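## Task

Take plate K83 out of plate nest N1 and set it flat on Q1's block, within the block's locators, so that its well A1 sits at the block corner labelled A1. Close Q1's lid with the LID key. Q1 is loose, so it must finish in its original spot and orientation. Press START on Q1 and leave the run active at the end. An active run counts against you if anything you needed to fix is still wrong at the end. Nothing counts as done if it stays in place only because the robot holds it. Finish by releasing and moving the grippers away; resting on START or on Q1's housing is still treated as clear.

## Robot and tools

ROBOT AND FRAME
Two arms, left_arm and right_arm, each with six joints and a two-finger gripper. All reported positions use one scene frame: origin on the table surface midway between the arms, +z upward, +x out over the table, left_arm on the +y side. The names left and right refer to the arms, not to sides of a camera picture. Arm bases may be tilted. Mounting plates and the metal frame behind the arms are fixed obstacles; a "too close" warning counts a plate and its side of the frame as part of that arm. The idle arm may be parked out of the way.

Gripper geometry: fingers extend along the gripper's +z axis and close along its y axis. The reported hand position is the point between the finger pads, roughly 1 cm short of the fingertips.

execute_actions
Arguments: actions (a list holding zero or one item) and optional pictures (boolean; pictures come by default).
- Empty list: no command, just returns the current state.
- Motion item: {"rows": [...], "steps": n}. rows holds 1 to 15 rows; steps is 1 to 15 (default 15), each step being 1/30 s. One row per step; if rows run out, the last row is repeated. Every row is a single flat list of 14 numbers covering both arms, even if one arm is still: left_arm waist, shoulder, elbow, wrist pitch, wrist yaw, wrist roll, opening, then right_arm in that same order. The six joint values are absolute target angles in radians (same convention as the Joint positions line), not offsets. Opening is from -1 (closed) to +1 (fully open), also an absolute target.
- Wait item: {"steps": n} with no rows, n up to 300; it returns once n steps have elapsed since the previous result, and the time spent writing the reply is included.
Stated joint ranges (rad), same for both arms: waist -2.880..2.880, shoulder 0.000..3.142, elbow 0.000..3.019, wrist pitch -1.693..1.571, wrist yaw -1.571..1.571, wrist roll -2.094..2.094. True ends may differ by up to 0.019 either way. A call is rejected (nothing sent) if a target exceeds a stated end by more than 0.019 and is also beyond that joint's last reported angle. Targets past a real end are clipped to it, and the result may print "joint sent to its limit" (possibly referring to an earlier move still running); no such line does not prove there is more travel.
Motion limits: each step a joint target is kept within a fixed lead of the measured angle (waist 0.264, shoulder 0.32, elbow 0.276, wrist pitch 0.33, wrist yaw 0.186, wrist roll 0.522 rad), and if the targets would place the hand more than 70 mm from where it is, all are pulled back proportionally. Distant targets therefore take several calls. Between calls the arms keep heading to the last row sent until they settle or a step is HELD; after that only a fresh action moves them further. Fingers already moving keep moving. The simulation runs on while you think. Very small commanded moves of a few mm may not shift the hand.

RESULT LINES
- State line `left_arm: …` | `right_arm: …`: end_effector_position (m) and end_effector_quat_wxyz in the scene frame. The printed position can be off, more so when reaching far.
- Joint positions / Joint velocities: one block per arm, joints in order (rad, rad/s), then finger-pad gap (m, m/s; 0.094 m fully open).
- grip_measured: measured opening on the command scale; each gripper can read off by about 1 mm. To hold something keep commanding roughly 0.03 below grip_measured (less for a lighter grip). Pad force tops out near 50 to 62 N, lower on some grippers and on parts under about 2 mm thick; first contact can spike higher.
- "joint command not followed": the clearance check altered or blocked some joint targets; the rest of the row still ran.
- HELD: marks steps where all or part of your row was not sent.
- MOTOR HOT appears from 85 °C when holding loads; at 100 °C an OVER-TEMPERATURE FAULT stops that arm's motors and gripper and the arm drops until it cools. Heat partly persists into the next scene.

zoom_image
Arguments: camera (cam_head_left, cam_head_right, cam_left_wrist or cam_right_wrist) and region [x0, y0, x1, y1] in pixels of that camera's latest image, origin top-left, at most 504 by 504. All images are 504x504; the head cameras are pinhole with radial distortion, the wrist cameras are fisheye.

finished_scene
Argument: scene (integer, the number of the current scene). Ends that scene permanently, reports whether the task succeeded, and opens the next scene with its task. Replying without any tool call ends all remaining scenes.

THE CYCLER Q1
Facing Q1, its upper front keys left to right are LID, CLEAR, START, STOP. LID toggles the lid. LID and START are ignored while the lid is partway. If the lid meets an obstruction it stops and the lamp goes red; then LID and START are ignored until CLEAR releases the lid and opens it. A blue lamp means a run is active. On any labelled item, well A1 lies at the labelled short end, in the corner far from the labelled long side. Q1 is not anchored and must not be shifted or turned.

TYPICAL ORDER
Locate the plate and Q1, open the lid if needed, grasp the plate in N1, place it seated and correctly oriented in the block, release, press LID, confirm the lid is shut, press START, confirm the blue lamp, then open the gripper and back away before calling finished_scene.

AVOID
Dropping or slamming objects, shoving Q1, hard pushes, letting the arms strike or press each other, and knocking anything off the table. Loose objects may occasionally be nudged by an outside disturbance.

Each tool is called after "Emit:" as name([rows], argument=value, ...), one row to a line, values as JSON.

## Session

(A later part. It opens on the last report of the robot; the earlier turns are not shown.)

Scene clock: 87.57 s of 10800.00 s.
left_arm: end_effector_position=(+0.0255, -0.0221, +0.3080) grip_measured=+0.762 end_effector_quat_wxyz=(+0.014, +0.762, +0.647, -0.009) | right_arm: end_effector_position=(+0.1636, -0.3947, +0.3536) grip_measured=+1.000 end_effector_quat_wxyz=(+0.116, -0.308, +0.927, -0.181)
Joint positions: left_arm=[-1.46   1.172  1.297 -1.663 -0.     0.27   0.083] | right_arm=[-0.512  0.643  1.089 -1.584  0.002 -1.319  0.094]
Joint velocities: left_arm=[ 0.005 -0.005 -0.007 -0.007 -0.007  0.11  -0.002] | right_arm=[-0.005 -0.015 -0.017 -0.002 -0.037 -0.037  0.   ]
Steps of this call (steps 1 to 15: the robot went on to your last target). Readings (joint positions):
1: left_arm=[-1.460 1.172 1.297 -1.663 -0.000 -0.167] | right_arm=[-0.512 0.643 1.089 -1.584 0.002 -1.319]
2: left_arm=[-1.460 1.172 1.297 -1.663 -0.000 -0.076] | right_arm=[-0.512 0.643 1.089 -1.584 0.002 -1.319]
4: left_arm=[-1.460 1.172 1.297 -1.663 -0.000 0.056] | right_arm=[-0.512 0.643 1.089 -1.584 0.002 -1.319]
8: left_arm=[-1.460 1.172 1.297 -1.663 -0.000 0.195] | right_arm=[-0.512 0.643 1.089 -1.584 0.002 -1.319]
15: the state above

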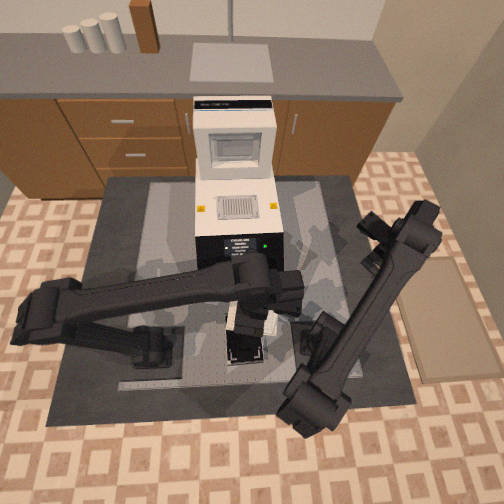

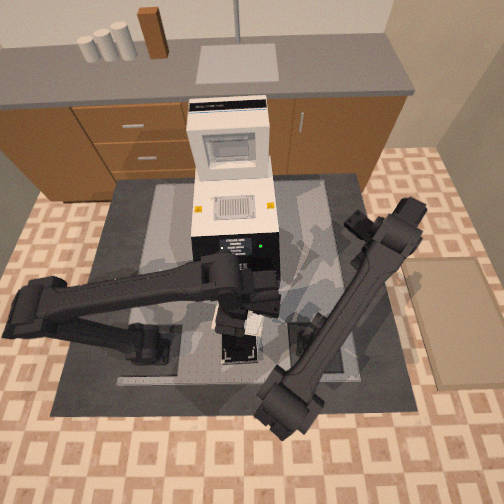

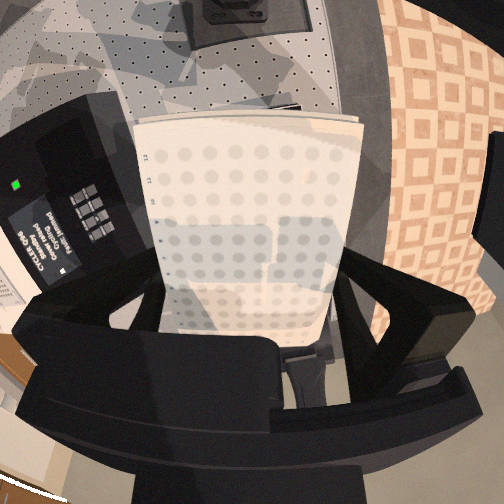

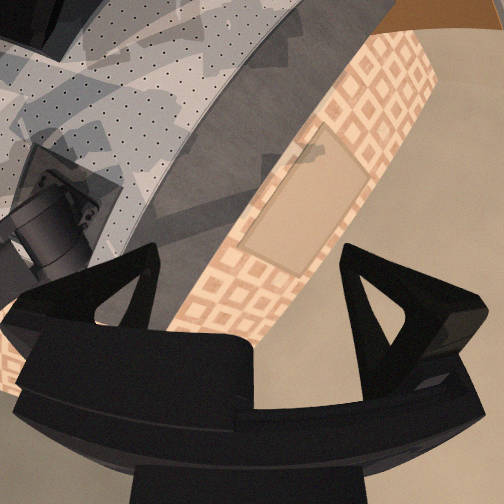

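Emit:
execute_actions([
  {"rows":[[-1.4,1.2,1.36,-1.68,0,0.3,0.73,-0.5,0.647,1.1,-1.584,0,-1.319,1],[-1.35,1.23,1.39,-1.68,0,0.33,0.73,-0.5,0.647,1.1,-1.584,0,-1.319,1],[-1.3,1.26,1.42,-1.68,0,0.36,0.73,-0.5,0.647,1.1,-1.584,0,-1.319,1],[-1.25,1.29,1.45,-1.68,0,0.4,0.73,-0.5,0.647,1.1,-1.584,0,-1.319,1],[-1.2,1.32,1.48,-1.68,0,0.44,0.73,-0.5,0.647,1.1,-1.584,0,-1.319,1],[-1.15,1.35,1.51,-1.68,0,0.48,0.73,-0.5,0.647,1.1,-1.584,0,-1.319,1],[-1.1,1.385,1.545,-1.68,0,0.52,0.73,-0.5,0.647,1.1,-1.584,0,-1.319,1],[-1.05,1.42,1.58,-1.68,0,0.56,0.73,-0.5,0.647,1.1,-1.584,0,-1.319,1],[-1.0,1.455,1.615,-1.68,0,0.6,0.73,-0.5,0.647,1.1,-1.584,0,-1.319,1],[-0.95,1.49,1.65,-1.68,0,0.64,0.73,-0.5,0.647,1.1,-1.584,0,-1.319,1],[-0.9,1.525,1.685,-1.68,0,0.68,0.73,-0.5,0.647,1.1,-1.584,0,-1.319,1],[-0.85,1.56,1.72,-1.68,0,0.72,0.73,-0.5,0.647,1.1,-1.584,0,-1.319,1],[-0.8,1.595,1.75,-1.68,0,0.76,0.73,-0.5,0.647,1.1,-1.584,0,-1.319,1],[-0.75,1.63,1.77,-1.67,0,0.8,0.73,-0.5,0.647,1.1,-1.584,0,-1.319,1],[-0.7,1.66,1.79,-1.66,0,0.85,0.73,-0.5,0.647,1.1,-1.584,0,-1.319,1]]},
], pictures=false)

Emit:
execute_actions([
  {"steps":20},
])

Scene clock: 93.73 s of 10800.00 s.
left_arm: end_effector_position=(+0.2953, -0.0530, +0.3001) grip_measured=+0.762 end_effector_quat_wxyz=(-0.003, +0.673, +0.740, -0.001) | right_arm: end_effector_position=(+0.1636, -0.3947, +0.3536) grip_measured=+1.000 end_effector_quat_wxyz=(+0.116, -0.308, +0.927, -0.181)
Joint positions: left_arm=[-0.854  1.564  1.659 -1.671  0.003  0.618  0.083] | right_arm=[-0.512  0.643  1.089 -1.584  0.002 -1.319  0.094]
Joint velocities: left_arm=[ 1.236  0.904  0.642 -0.007  0.022  0.93   0.001] | right_arm=[ 0.005 -0.005  0.002  0.012 -0.11   0.066  0.   ]
Steps of this call (steps 1 to 30: the robot went on to your last target; steps 31 to 90: nothing new was sent; then 2.67 s passed at rest; steps 91 to 105: all 15 steps of this action). Readings (joint positions):
91: left_arm=[-1.455 1.173 1.298 -1.664 0.001 0.290] | right_arm=[-0.512 0.643 1.089 -1.584 0.002 -1.319]
92: left_arm=[-1.441 1.178 1.304 -1.666 0.002 0.296] | right_arm=[-0.512 0.643 1.089 -1.584 0.002 -1.319]
94: left_arm=[-1.376 1.209 1.341 -1.671 0.003 0.323] | right_arm=[-0.512 0.643 1.089 -1.584 0.002 -1.319]
98: left_arm=[-1.178 1.326 1.461 -1.671 0.003 0.412] | right_arm=[-0.512 0.643 1.089 -1.584 0.002 -1.319]
105: the state above

Scene clock: 94.40 s of 10800.00 s.
left_arm: end_effector_position=(+0.3748, -0.0251, +0.2721) grip_measured=+0.762 end_effector_quat_wxyz=(-0.023, +0.696, +0.717, -0.000) | right_arm: end_effector_position=(+0.1636, -0.3947, +0.3536) grip_measured=+1.000 end_effector_quat_wxyz=(+0.116, -0.308, +0.927, -0.181)
Joint positions: left_arm=[-0.699  1.686  1.735 -1.666 -0.002  0.837  0.083] | right_arm=[-0.512  0.643  1.089 -1.584  0.002 -1.319  0.094]
Joint velocities: left_arm=[-0.005 -0.005  0.007 -0.007 -0.022 -0.037 -0.001] | right_arm=[-0.005 -0.015 -0.007  0.002  0.051  0.066  0.   ]
Steps of this call (steps 1 to 20: the robot went on to your last target). Readings (joint positions):
1: left_arm=[-0.811 1.595 1.681 -1.671 0.003 0.653] | right_arm=[-0.512 0.643 1.089 -1.584 0.002 -1.319]
2: left_arm=[-0.770 1.624 1.701 -1.671 0.003 0.689] | right_arm=[-0.512 0.643 1.089 -1.584 0.002 -1.319]
4: left_arm=[-0.702 1.669 1.727 -1.667 -0.000 0.742] | right_arm=[-0.512 0.643 1.089 -1.584 0.002 -1.319]
8: left_arm=[-0.657 1.692 1.729 -1.666 -0.003 0.798] | right_arm=[-0.512 0.643 1.089 -1.584 0.002 -1.319]
20: the state above

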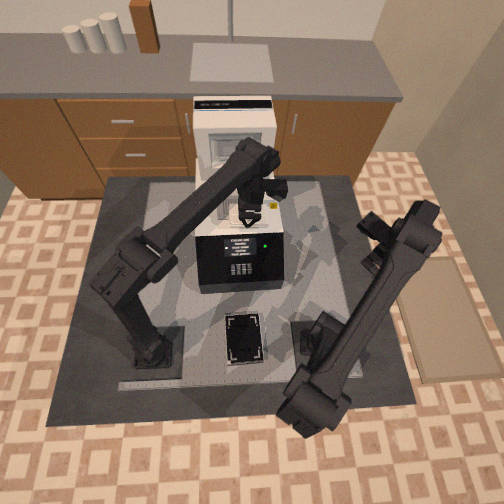

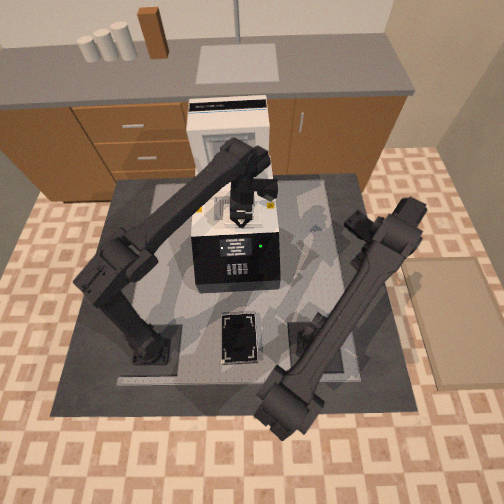

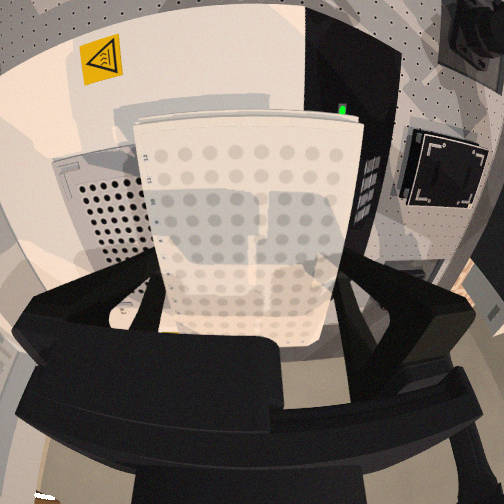

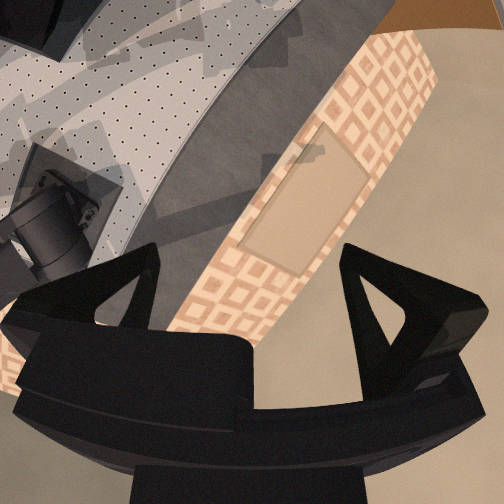

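Emit:
execute_actions([
  {"rows":[[-0.68,1.68,1.82,-1.65,0,0.86,0.73,-0.5,0.647,1.1,-1.584,0,-1.319,1],[-0.67,1.69,1.835,-1.65,0,0.87,0.73,-0.5,0.647,1.1,-1.584,0,-1.319,1],[-0.66,1.70,1.85,-1.65,0,0.88,0.73,-0.5,0.647,1.1,-1.584,0,-1.319,1],[-0.65,1.715,1.865,-1.65,0,0.89,0.73,-0.5,0.647,1.1,-1.584,0,-1.319,1],[-0.64,1.73,1.88,-1.64,0,0.9,0.73,-0.5,0.647,1.1,-1.584,0,-1.319,1],[-0.63,1.745,1.89,-1.64,0,0.91,0.73,-0.5,0.647,1.1,-1.584,0,-1.319,1],[-0.62,1.76,1.9,-1.64,0,0.92,0.73,-0.5,0.647,1.1,-1.584,0,-1.319,1],[-0.61,1.77,1.91,-1.63,0,0.93,0.73,-0.5,0.647,1.1,-1.584,0,-1.319,1],[-0.6,1.78,1.915,-1.63,0,0.94,0.73,-0.5,0.647,1.1,-1.584,0,-1.319,1]]},
], pictures=false)

Emit:
execute_actions([
  {"steps":10},
])

Scene clock: 99.60 s of 10800.00 s.
left_arm: end_effector_position=(+0.4465, -0.0087, +0.2802) grip_measured=+0.762 end_effector_quat_wxyz=(+0.012, +0.687, +0.726, +0.003) | right_arm: end_effector_position=(+0.1636, -0.3947, +0.3536) grip_measured=+1.000 end_effector_quat_wxyz=(+0.116, -0.308, +0.927, -0.181)
Joint positions: left_arm=[-0.592  1.772  1.872 -1.646 -0.002  0.92   0.083] | right_arm=[-0.512  0.643  1.089 -1.584  0.002 -1.319  0.094]
Joint velocities: left_arm=[ 0.005  0.151 -0.012 -0.012  0.007  0.11   0.001] | right_arm=[-0.015  0.005 -0.017  0.002  0.022 -0.022  0.   ]
Steps of this call (steps 1 to 15: the robot went on to your last target; steps 16 to 90: nothing new was sent; then 1.70 s passed at rest; steps 91 to 105: all 15 steps of this action). Readings (joint positions):
91: left_arm=[-0.699 1.686 1.738 -1.666 -0.002 0.841] | right_arm=[-0.512 0.643 1.089 -1.584 0.002 -1.319]
92: left_arm=[-0.697 1.687 1.745 -1.666 -0.002 0.845] | right_arm=[-0.512 0.643 1.089 -1.584 0.002 -1.319]
94: left_arm=[-0.689 1.693 1.773 -1.666 -0.002 0.855] | right_arm=[-0.512 0.643 1.089 -1.584 0.002 -1.319]
98: left_arm=[-0.650 1.721 1.847 -1.658 -0.002 0.886] | right_arm=[-0.512 0.643 1.089 -1.584 0.002 -1.319]
105: the state above

Scene clock: 99.93 s of 10800.00 s.
left_arm: end_effector_position=(+0.4475, -0.0098, +0.2752) grip_measured=+0.762 end_effector_quat_wxyz=(+0.007, +0.691, +0.723, +0.002) | right_arm: end_effector_position=(+0.1636, -0.3947, +0.3536) grip_measured=+1.000 end_effector_quat_wxyz=(+0.116, -0.308, +0.927, -0.181)
Joint positions: left_arm=[-0.592  1.782  1.872 -1.646 -0.002  0.928  0.083] | right_arm=[-0.512  0.643  1.089 -1.584  0.002 -1.319  0.094]
Joint velocities: left_arm=[-0.005 -0.005 -0.002 -0.002  0.022  0.11   0.   ] | right_arm=[-0.015 -0.015  0.007  0.002 -0.007 -0.066  0.   ]
Steps of this call (steps 1 to 10: the robot went on to your last target). Readings (joint positions):
1: left_arm=[-0.592 1.777 1.872 -1.646 -0.002 0.921] | right_arm=[-0.512 0.643 1.089 -1.584 0.002 -1.319]
2: left_arm=[-0.592 1.780 1.872 -1.646 -0.002 0.923] | right_arm=[-0.512 0.643 1.089 -1.584 0.002 -1.319]
4: left_arm=[-0.592 1.782 1.872 -1.646 -0.002 0.925] | right_arm=[-0.512 0.643 1.089 -1.584 0.002 -1.319]
8: left_arm=[-0.592 1.782 1.872 -1.646 -0.002 0.928] | right_arm=[-0.512 0.643 1.089 -1.584 0.002 -1.319]
10: the state above

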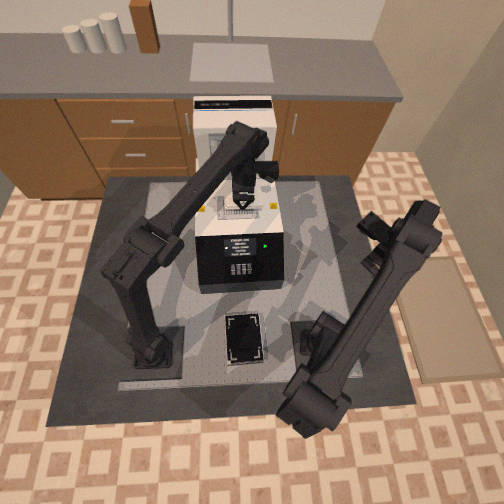

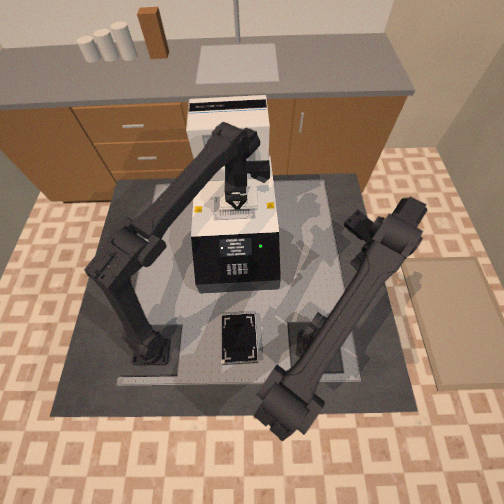

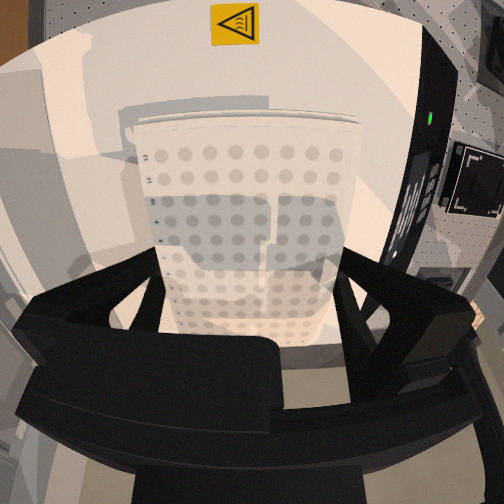

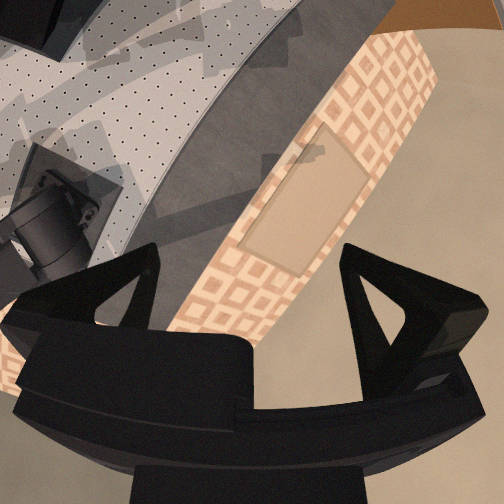

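Emit:
execute_actions([
  {"rows":[[-0.6,1.78,1.85,-1.61,0,0.94,0.73,-0.5,0.647,1.1,-1.584,0,-1.319,1],[-0.6,1.78,1.835,-1.595,0,0.94,0.73,-0.5,0.647,1.1,-1.584,0,-1.319,1],[-0.6,1.78,1.82,-1.58,0,0.94,0.73,-0.5,0.647,1.1,-1.584,0,-1.319,1],[-0.6,1.78,1.805,-1.565,0,0.94,0.73,-0.5,0.647,1.1,-1.584,0,-1.319,1],[-0.6,1.78,1.79,-1.55,0,0.94,0.73,-0.5,0.647,1.1,-1.584,0,-1.319,1],[-0.6,1.78,1.775,-1.53,0,0.94,0.73,-0.5,0.647,1.1,-1.584,0,-1.319,1]]},
])

Emit:
zoom_image(camera="cam_head_left", region=[190, 160, 290, 240])

Scene clock: 104.10 s of 10800.00 s.
left_arm: end_effector_position=(+0.4475, -0.0099, +0.2331) grip_measured=+0.762 end_effector_quat_wxyz=(+0.002, +0.691, +0.722, +0.001) | right_arm: end_effector_position=(+0.1636, -0.3947, +0.3536) grip_measured=+1.000 end_effector_quat_wxyz=(+0.116, -0.308, +0.927, -0.181)
Joint positions: left_arm=[-0.592  1.785  1.767 -1.549 -0.002  0.93   0.083] | right_arm=[-0.512  0.643  1.089 -1.584  0.002 -1.319  0.094]
Joint velocities: left_arm=[-0.005  0.005  0.007 -0.012  0.022 -0.037  0.   ] | right_arm=[-0.015 -0.005 -0.007 -0.012  0.037 -0.125  0.   ]
Steps of this call (steps 1 to 15: the robot went on to your last target; steps 16 to 90: nothing new was sent; then 0.67 s passed at rest; steps 91 to 105: all 15 steps of this action). Readings (joint positions):
91: left_arm=[-0.592 1.782 1.868 -1.641 -0.002 0.929] | right_arm=[-0.512 0.643 1.089 -1.584 0.002 -1.319]
92: left_arm=[-0.592 1.781 1.861 -1.633 -0.002 0.930] | right_arm=[-0.512 0.643 1.089 -1.584 0.002 -1.319]
94: left_arm=[-0.592 1.781 1.837 -1.608 -0.002 0.930] | right_arm=[-0.512 0.643 1.089 -1.584 0.002 -1.319]
98: left_arm=[-0.592 1.782 1.777 -1.559 -0.002 0.930] | right_arm=[-0.512 0.643 1.089 -1.584 0.002 -1.319]
105: the state above

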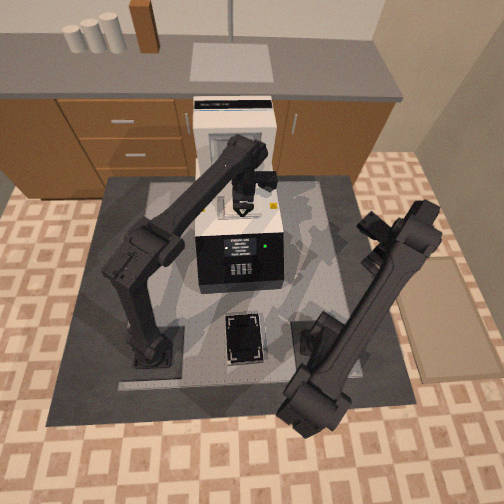

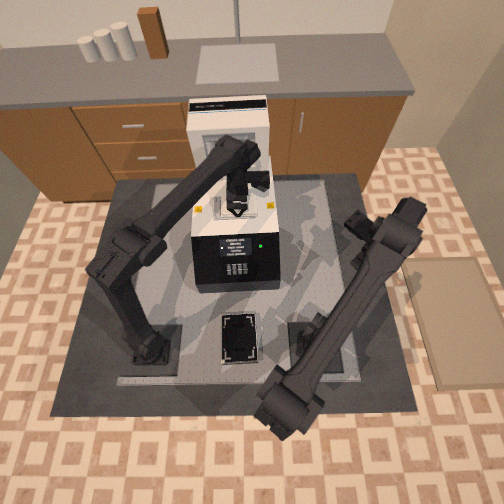

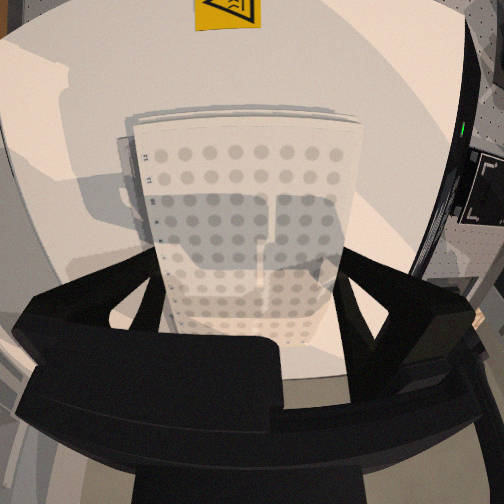

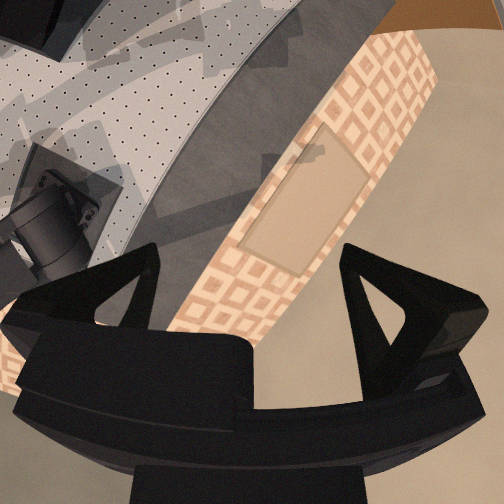

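Region (190, 160, 290, 240) of cam_head_left's 504x504 image, scaled by 5.040, with more detail than that image has; it fills the top 403 rows of this view, and the rest is white.

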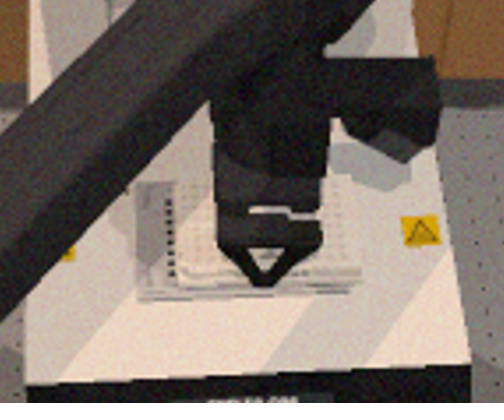

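Emit:
execute_actions([
  {"rows":[[-0.55,1.78,1.75,-1.505,0,0.985,0.73,-0.5,0.647,1.1,-1.584,0,-1.319,1]]},
])

Emit:
zoom_image(camera="cam_head_left", region=[190, 160, 290, 240])

Scene clock: 106.77 s of 10800.00 s.
left_arm: end_effector_position=(+0.4568, +0.0017, +0.2269) grip_measured=+0.762 end_effector_quat_wxyz=(+0.006, +0.694, +0.720, -0.003) | right_arm: end_effector_position=(+0.1636, -0.3947, +0.3536) grip_measured=+1.000 end_effector_quat_wxyz=(+0.116, -0.308, +0.927, -0.181)
Joint positions: left_arm=[-0.563  1.785  1.75  -1.525  0.008  0.967  0.083] | right_arm=[-0.512  0.643  1.089 -1.584  0.002 -1.319  0.094]
Joint velocities: left_arm=[-0.015  0.015 -0.017  0.022 -0.022 -0.007 -0.001] | right_arm=[ 0.005 -0.015  0.002 -0.032  0.007 -0.022  0.   ]
Steps of this call (steps 1 to 15: the robot went on to your last target; steps 16 to 65: nothing new was sent; steps 66 to 80: all 15 steps of this action). Readings (joint positions):
66: left_arm=[-0.591 1.785 1.764 -1.543 -0.001 0.937] | right_arm=[-0.512 0.643 1.089 -1.584 0.002 -1.319]
67: left_arm=[-0.587 1.785 1.761 -1.536 -0.001 0.945] | right_arm=[-0.512 0.643 1.089 -1.584 0.002 -1.319]
69: left_arm=[-0.577 1.785 1.753 -1.526 -0.001 0.956] | right_arm=[-0.512 0.643 1.089 -1.584 0.002 -1.319]
73: left_arm=[-0.563 1.785 1.750 -1.525 0.009 0.966] | right_arm=[-0.512 0.643 1.089 -1.584 0.002 -1.319]
80: the state above

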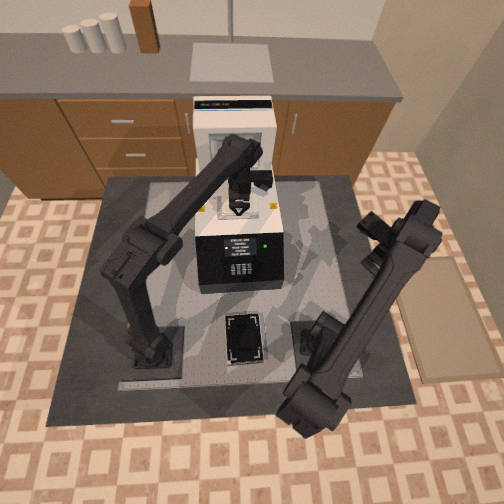

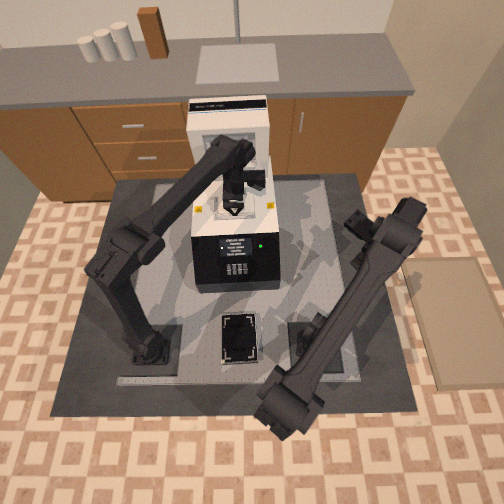

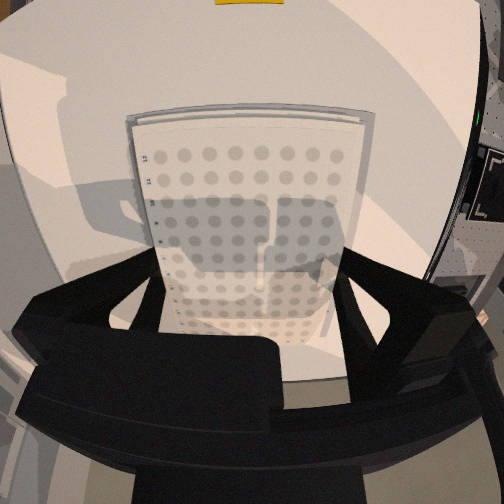

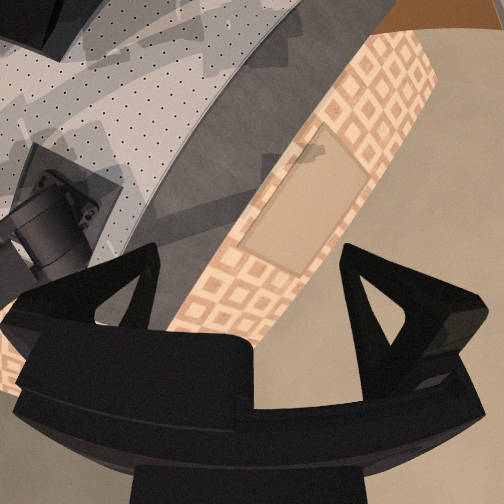

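Region (190, 160, 290, 240) of cam_head_left's 504x504 image, scaled by 5.040, with more detail than that image has; it fills the top 403 rows of this view, and the rest is white.

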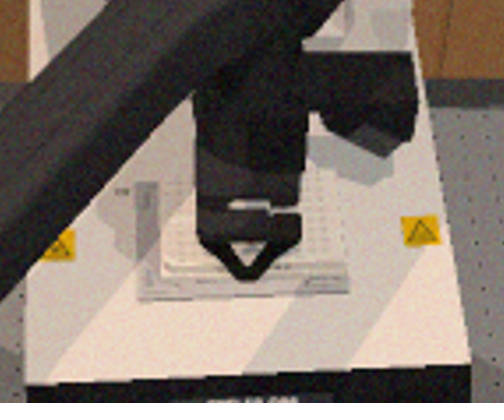

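Emit:
execute_actions([
  {"rows":[[-0.555,1.745,1.76,-1.56,0,0.975,0.73,-0.5,0.647,1.1,-1.584,0,-1.319,1]]},
])

Emit:
zoom_image(camera="cam_head_left", region=[200, 170, 280, 230])

Scene clock: 109.83 s of 10800.00 s.
left_arm: end_effector_position=(+0.4523, +0.0055, +0.2335) grip_measured=+0.762 end_effector_quat_wxyz=(+0.003, +0.694, +0.720, -0.001) | right_arm: end_effector_position=(+0.1636, -0.3947, +0.3536) grip_measured=+1.000 end_effector_quat_wxyz=(+0.116, -0.308, +0.927, -0.181)
Joint positions: left_arm=[-0.563  1.772  1.75  -1.544  0.003  0.967  0.083] | right_arm=[-0.512  0.643  1.089 -1.584  0.002 -1.319  0.094]
Joint velocities: left_arm=[ 0.005  0.005 -0.002 -0.002 -0.037 -0.022  0.001] | right_arm=[-0.015 -0.015  0.002 -0.022 -0.037 -0.11   0.   ]
Steps of this call (steps 1 to 15: the robot went on to your last target; steps 16 to 77: nothing new was sent; steps 78 to 92: all 15 steps of this action). Readings (joint positions):
78: left_arm=[-0.563 1.783 1.750 -1.529 0.008 0.967] | right_arm=[-0.512 0.643 1.089 -1.584 0.002 -1.319]
79: left_arm=[-0.563 1.782 1.750 -1.534 0.006 0.967] | right_arm=[-0.512 0.643 1.089 -1.584 0.002 -1.319]
81: left_arm=[-0.563 1.779 1.750 -1.540 0.004 0.967] | right_arm=[-0.512 0.643 1.089 -1.584 0.002 -1.319]
85: left_arm=[-0.563 1.773 1.750 -1.544 0.003 0.967] | right_arm=[-0.512 0.643 1.089 -1.584 0.002 -1.319]
92: the state above

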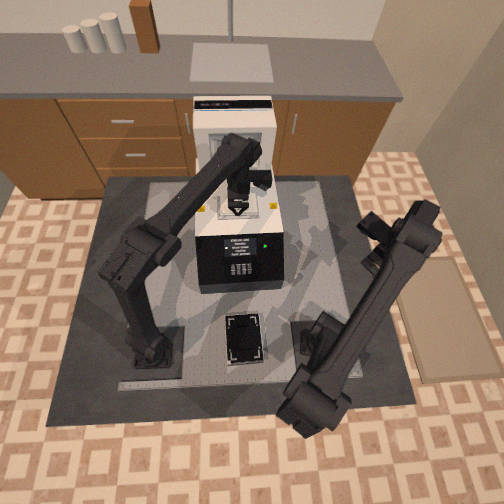

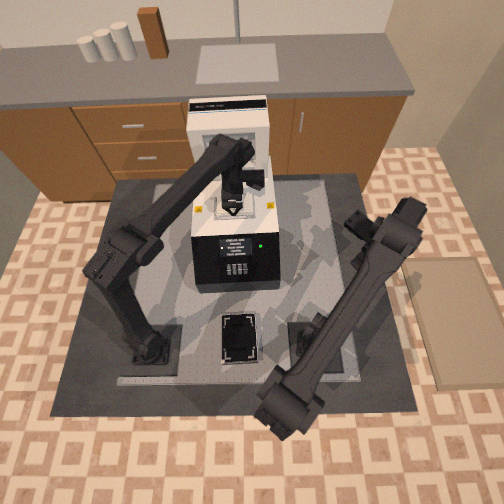

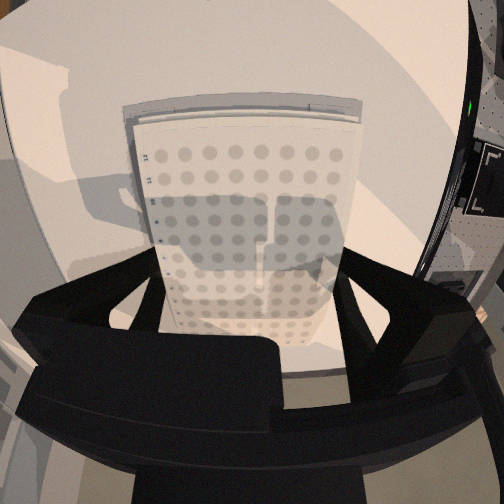

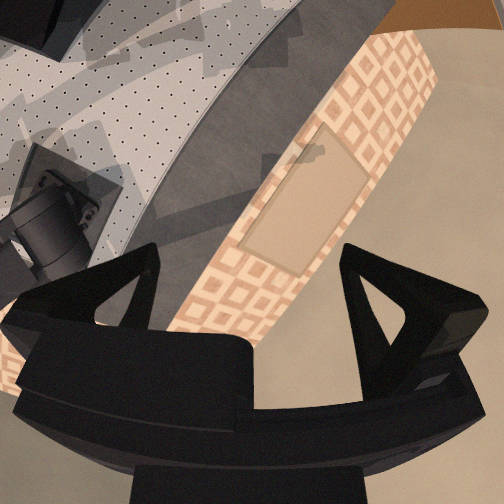

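Region (200, 170, 280, 230) of cam_head_left's 504x504 image, scaled by 6.300, with more detail than that image has; it fills the top 378 rows of this view, and the rest is white.

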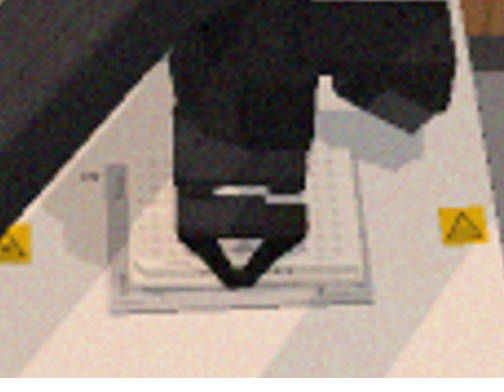

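Emit:
execute_actions([
  {"rows":[[-0.543,1.76,1.76,-1.55,0,0.95,0.73,-0.5,0.647,1.1,-1.584,0,-1.319,1]]},
])

Emit:
zoom_image(camera="cam_left_wrist", region=[100, 60, 400, 260])

Scene clock: 112.70 s of 10800.00 s.
left_arm: end_effector_position=(+0.4556, +0.0107, +0.2335) grip_measured=+0.762 end_effector_quat_wxyz=(+0.002, +0.688, +0.726, -0.001) | right_arm: end_effector_position=(+0.1636, -0.3947, +0.3536) grip_measured=+1.000 end_effector_quat_wxyz=(+0.116, -0.308, +0.927, -0.181)
Joint positions: left_arm=[-0.552  1.772  1.75  -1.544  0.003  0.96   0.083] | right_arm=[-0.512  0.643  1.089 -1.584  0.002 -1.319  0.094]
Joint velocities: left_arm=[-0.005 -0.005 -0.002  0.007 -0.037 -0.081  0.001] | right_arm=[-0.005 -0.015 -0.017  0.007 -0.022  0.051  0.   ]
Steps of this call (steps 1 to 15: the robot went on to your last target; steps 16 to 71: nothing new was sent; steps 72 to 86: all 15 steps of this action). Readings (joint positions):
72: left_arm=[-0.562 1.772 1.750 -1.544 0.003 0.966] | right_arm=[-0.512 0.643 1.089 -1.584 0.002 -1.319]
73: left_arm=[-0.561 1.772 1.750 -1.544 0.003 0.965] | right_arm=[-0.512 0.643 1.089 -1.584 0.002 -1.319]
75: left_arm=[-0.558 1.772 1.750 -1.544 0.003 0.963] | right_arm=[-0.512 0.643 1.089 -1.584 0.002 -1.319]
79: left_arm=[-0.553 1.772 1.750 -1.544 0.003 0.962] | right_arm=[-0.512 0.643 1.089 -1.584 0.002 -1.319]
86: the state above

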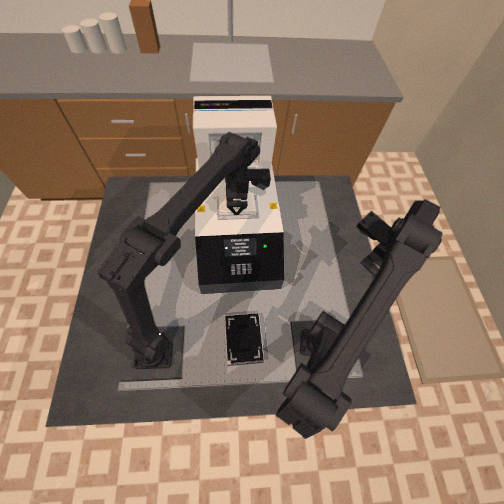

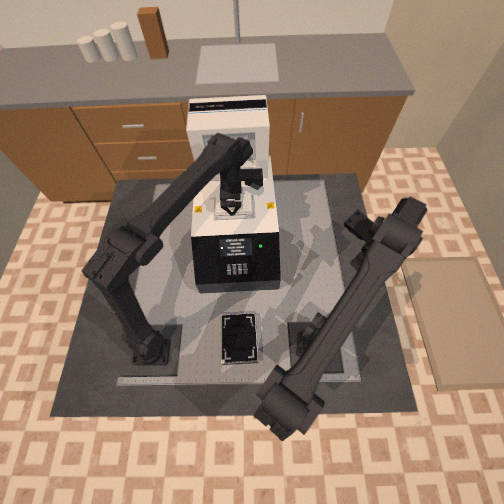

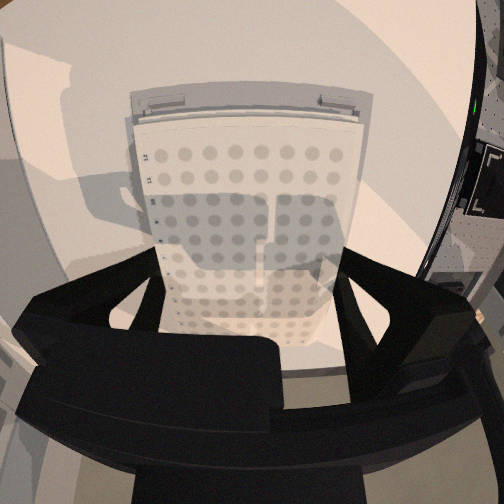

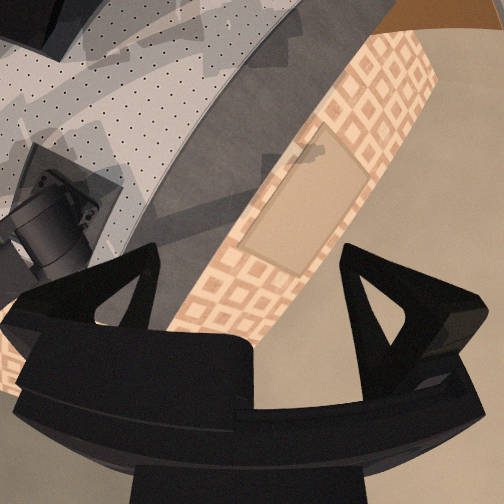

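Region (100, 60, 400, 260) of cam_left_wrist's 504x504 image, scaled by 1.680, with more detail than that image has.

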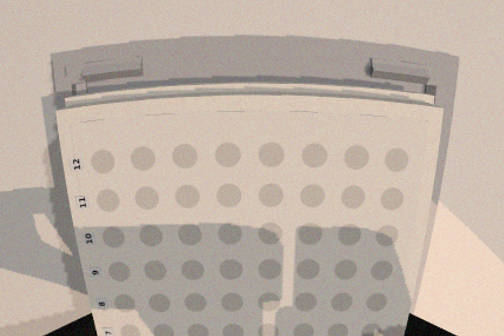

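Emit:
execute_actions([
  {"rows":[[-0.567,1.76,1.76,-1.55,0,0.945,0.73,-0.5,0.647,1.1,-1.584,0,-1.319,1]]},
])

Emit:
zoom_image(camera="cam_left_wrist", region=[100, 60, 400, 260])

Scene clock: 115.27 s of 10800.00 s.
left_arm: end_effector_position=(+0.4540, +0.0082, +0.2335) grip_measured=+0.762 end_effector_quat_wxyz=(+0.002, +0.688, +0.726, -0.001) | right_arm: end_effector_position=(+0.1636, -0.3947, +0.3536) grip_measured=+1.000 end_effector_quat_wxyz=(+0.116, -0.308, +0.927, -0.181)
Joint positions: left_arm=[-0.557  1.772  1.75  -1.544  0.003  0.956  0.083] | right_arm=[-0.512  0.643  1.089 -1.584  0.002 -1.319  0.094]
Joint velocities: left_arm=[ 0.005 -0.005  0.002 -0.007 -0.022 -0.007 -0.   ] | right_arm=[-0.005 -0.005 -0.007  0.007 -0.007 -0.007  0.   ]
Steps of this call (steps 1 to 15: the robot went on to your last target; steps 16 to 62: nothing new was sent; steps 63 to 77: all 15 steps of this action). Readings (joint positions):
63: left_arm=[-0.552 1.772 1.750 -1.544 0.003 0.960] | right_arm=[-0.512 0.643 1.089 -1.584 0.002 -1.319]
64: left_arm=[-0.552 1.772 1.750 -1.544 0.003 0.958] | right_arm=[-0.512 0.643 1.089 -1.584 0.002 -1.319]
66: left_arm=[-0.554 1.772 1.750 -1.544 0.003 0.957] | right_arm=[-0.512 0.643 1.089 -1.584 0.002 -1.319]
70: left_arm=[-0.556 1.772 1.750 -1.544 0.003 0.956] | right_arm=[-0.512 0.643 1.089 -1.584 0.002 -1.319]
77: the state above

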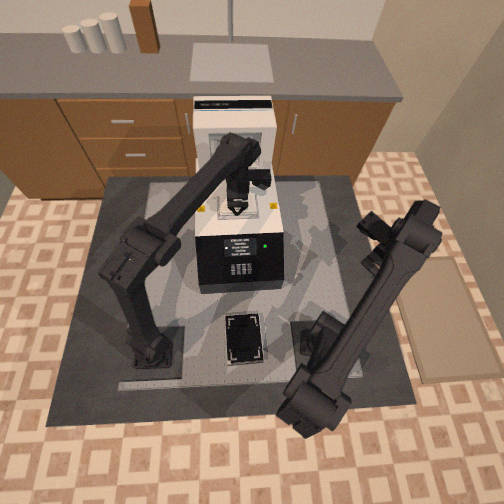

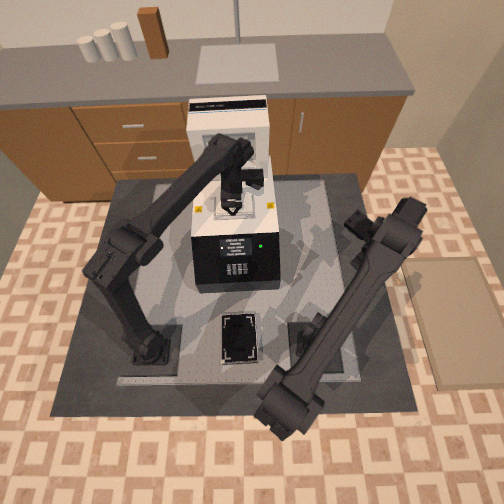

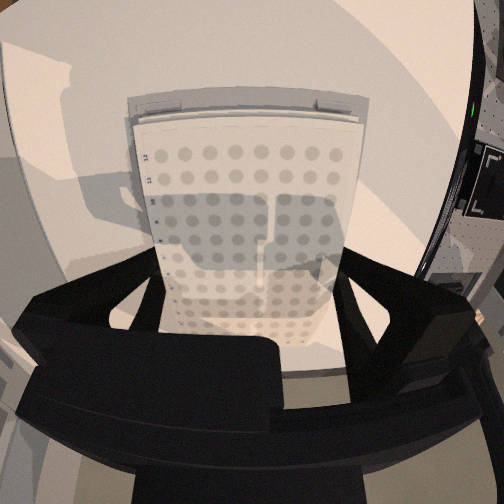

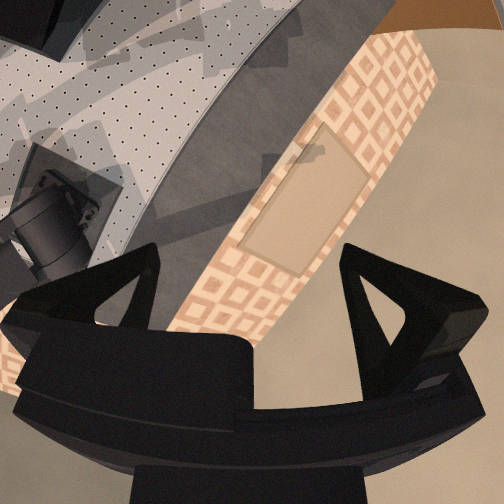

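Region (100, 60, 400, 260) of cam_left_wrist's 504x504 image, scaled by 1.680, with more detail than that image has.

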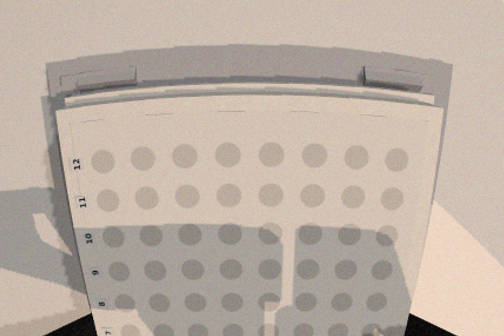

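Good. Lower.

Emit:
execute_actions([
  {"rows":[[-0.56,1.77,1.74,-1.515,0,0.95,0.73,-0.5,0.647,1.1,-1.584,0,-1.319,1],[-0.56,1.77,1.735,-1.51,0,0.95,0.73,-0.5,0.647,1.1,-1.584,0,-1.319,1],[-0.56,1.77,1.73,-1.505,0,0.95,0.73,-0.5,0.647,1.1,-1.584,0,-1.319,1],[-0.56,1.77,1.725,-1.5,0,0.95,0.73,-0.5,0.647,1.1,-1.584,0,-1.319,1],[-0.56,1.77,1.72,-1.495,0,0.95,0.73,-0.5,0.647,1.1,-1.584,0,-1.319,1]]},
])

Emit:
zoom_image(camera="cam_left_wrist", region=[100, 60, 400, 260])

Scene clock: 117.67 s of 10800.00 s.
left_arm: end_effector_position=(+0.4542, +0.0085, +0.2248) grip_measured=+0.762 end_effector_quat_wxyz=(+0.003, +0.688, +0.726, +0.000) | right_arm: end_effector_position=(+0.1636, -0.3947, +0.3536) grip_measured=+1.000 end_effector_quat_wxyz=(+0.116, -0.308, +0.927, -0.181)
Joint positions: left_arm=[-0.557  1.772  1.727 -1.52   0.001  0.955  0.083] | right_arm=[-0.512  0.643  1.089 -1.584  0.002 -1.319  0.094]
Joint velocities: left_arm=[-0.024 -0.015 -0.002 -0.002  0.007 -0.066  0.   ] | right_arm=[-0.005 -0.005  0.022  0.012  0.066 -0.095  0.   ]
Steps of this call (steps 1 to 15: the robot went on to your last target; steps 16 to 57: nothing new was sent; steps 58 to 72: all 15 steps of this action). Readings (joint positions):
58: left_arm=[-0.557 1.772 1.748 -1.541 0.003 0.955] | right_arm=[-0.512 0.643 1.089 -1.584 0.002 -1.319]
59: left_arm=[-0.557 1.772 1.746 -1.537 0.003 0.955] | right_arm=[-0.512 0.643 1.089 -1.584 0.002 -1.319]
61: left_arm=[-0.557 1.772 1.737 -1.527 0.003 0.955] | right_arm=[-0.512 0.643 1.089 -1.584 0.002 -1.319]
65: left_arm=[-0.557 1.772 1.727 -1.520 0.001 0.955] | right_arm=[-0.512 0.643 1.089 -1.584 0.002 -1.319]
72: the state above

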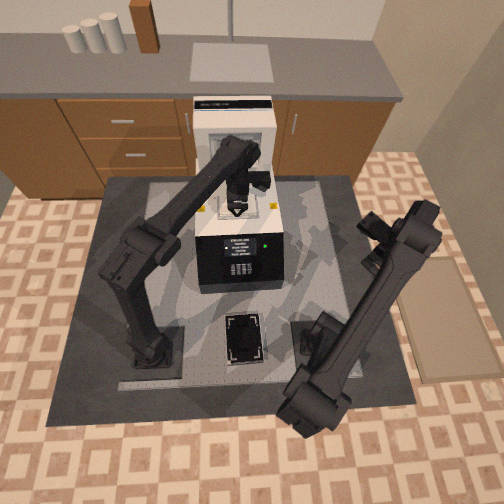

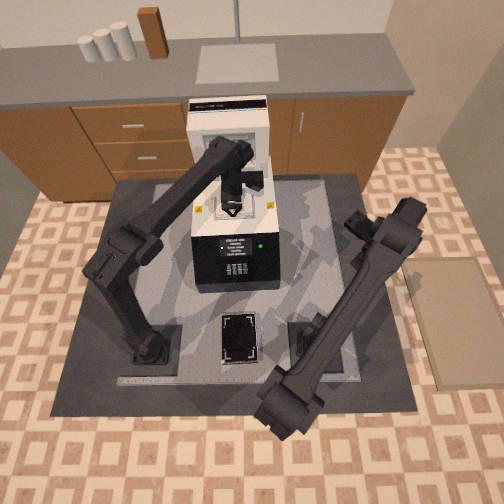

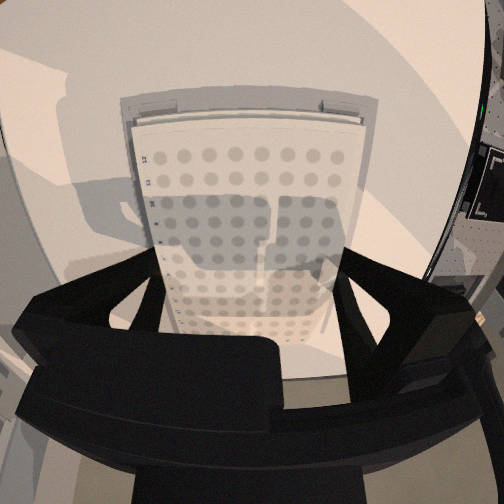

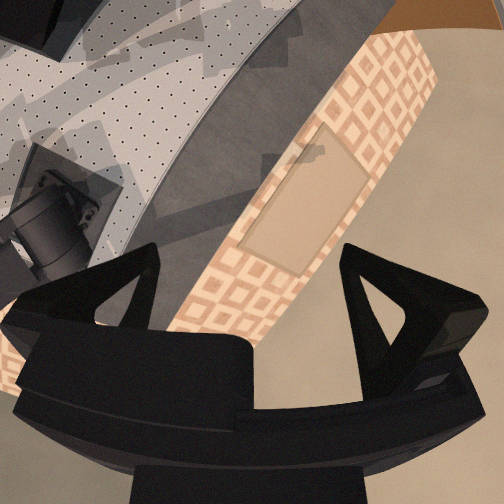

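Region (100, 60, 400, 260) of cam_left_wrist's 504x504 image, scaled by 1.680, with more detail than that image has.

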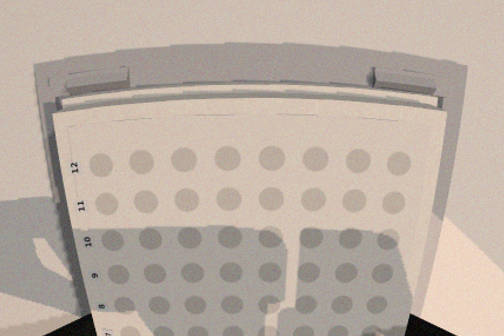

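Emit:
execute_actions([
  {"rows":[[-0.56,1.77,1.70,-1.51,0,0.95,0.73,-0.5,0.647,1.1,-1.584,0,-1.319,1]]},
])

Emit:
zoom_image(camera="cam_head_left", region=[200, 170, 280, 230])

Scene clock: 120.03 s of 10800.00 s.
left_arm: end_effector_position=(+0.4537, +0.0088, +0.2243) grip_measured=+0.762 end_effector_quat_wxyz=(+0.003, +0.688, +0.726, +0.000) | right_arm: end_effector_position=(+0.1636, -0.3947, +0.3536) grip_measured=+1.000 end_effector_quat_wxyz=(+0.116, -0.308, +0.927, -0.181)
Joint positions: left_arm=[-0.557  1.771  1.723 -1.517  0.001  0.955  0.083] | right_arm=[-0.512  0.643  1.089 -1.584  0.002 -1.319  0.094]
Joint velocities: left_arm=[-0.005  0.005 -0.012 -0.002  0.037 -0.125 -0.001] | right_arm=[-0.015 -0.005 -0.017  0.022  0.051  0.007  0.   ]
Steps of this call (steps 1 to 15: the robot went on to your last target; steps 16 to 56: nothing new was sent; steps 57 to 71: all 15 steps of this action). Readings (joint positions):
57: left_arm=[-0.557 1.772 1.725 -1.520 0.001 0.955] | right_arm=[-0.512 0.643 1.089 -1.584 0.002 -1.319]
58: left_arm=[-0.557 1.771 1.724 -1.519 0.001 0.955] | right_arm=[-0.512 0.643 1.089 -1.584 0.002 -1.319]
60: left_arm=[-0.557 1.771 1.724 -1.518 0.001 0.955] | right_arm=[-0.512 0.643 1.089 -1.584 0.002 -1.319]
64: left_arm=[-0.557 1.771 1.723 -1.517 0.001 0.955] | right_arm=[-0.512 0.643 1.089 -1.584 0.002 -1.319]
71: the state above

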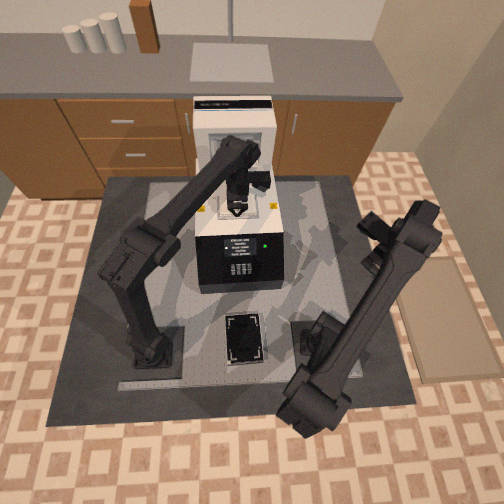

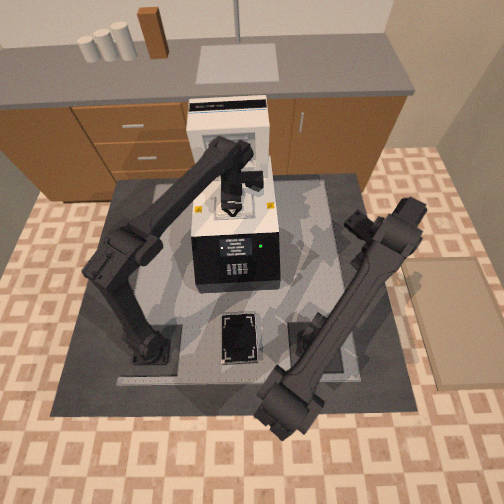

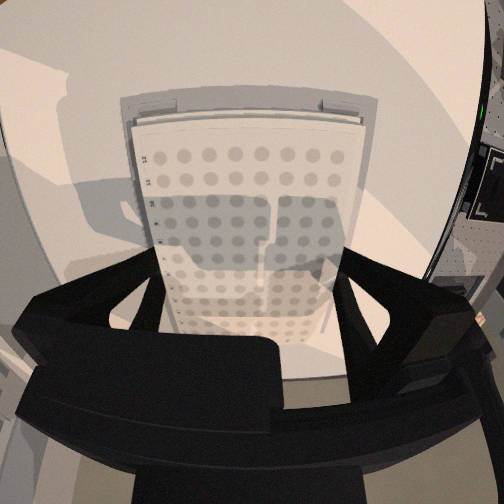

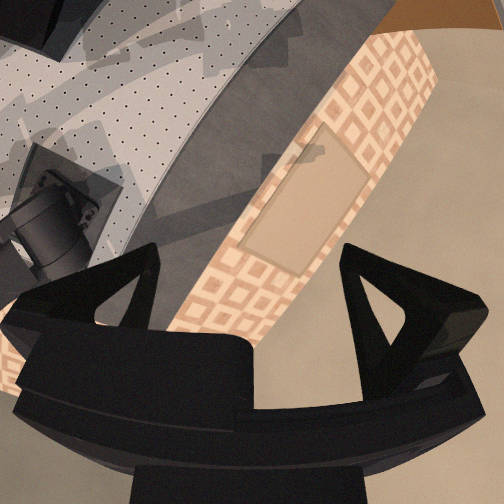

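Region (200, 170, 280, 230) of cam_head_left's 504x504 image, scaled by 6.300, with more detail than that image has; it fills the top 378 rows of this view, and the rest is white.

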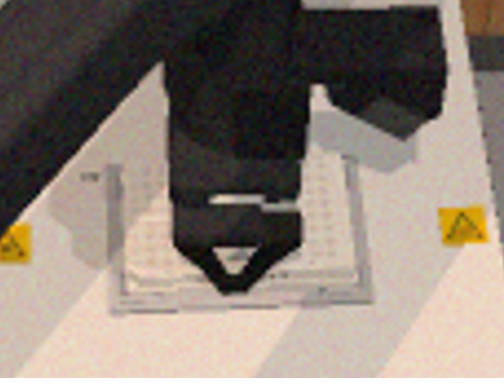

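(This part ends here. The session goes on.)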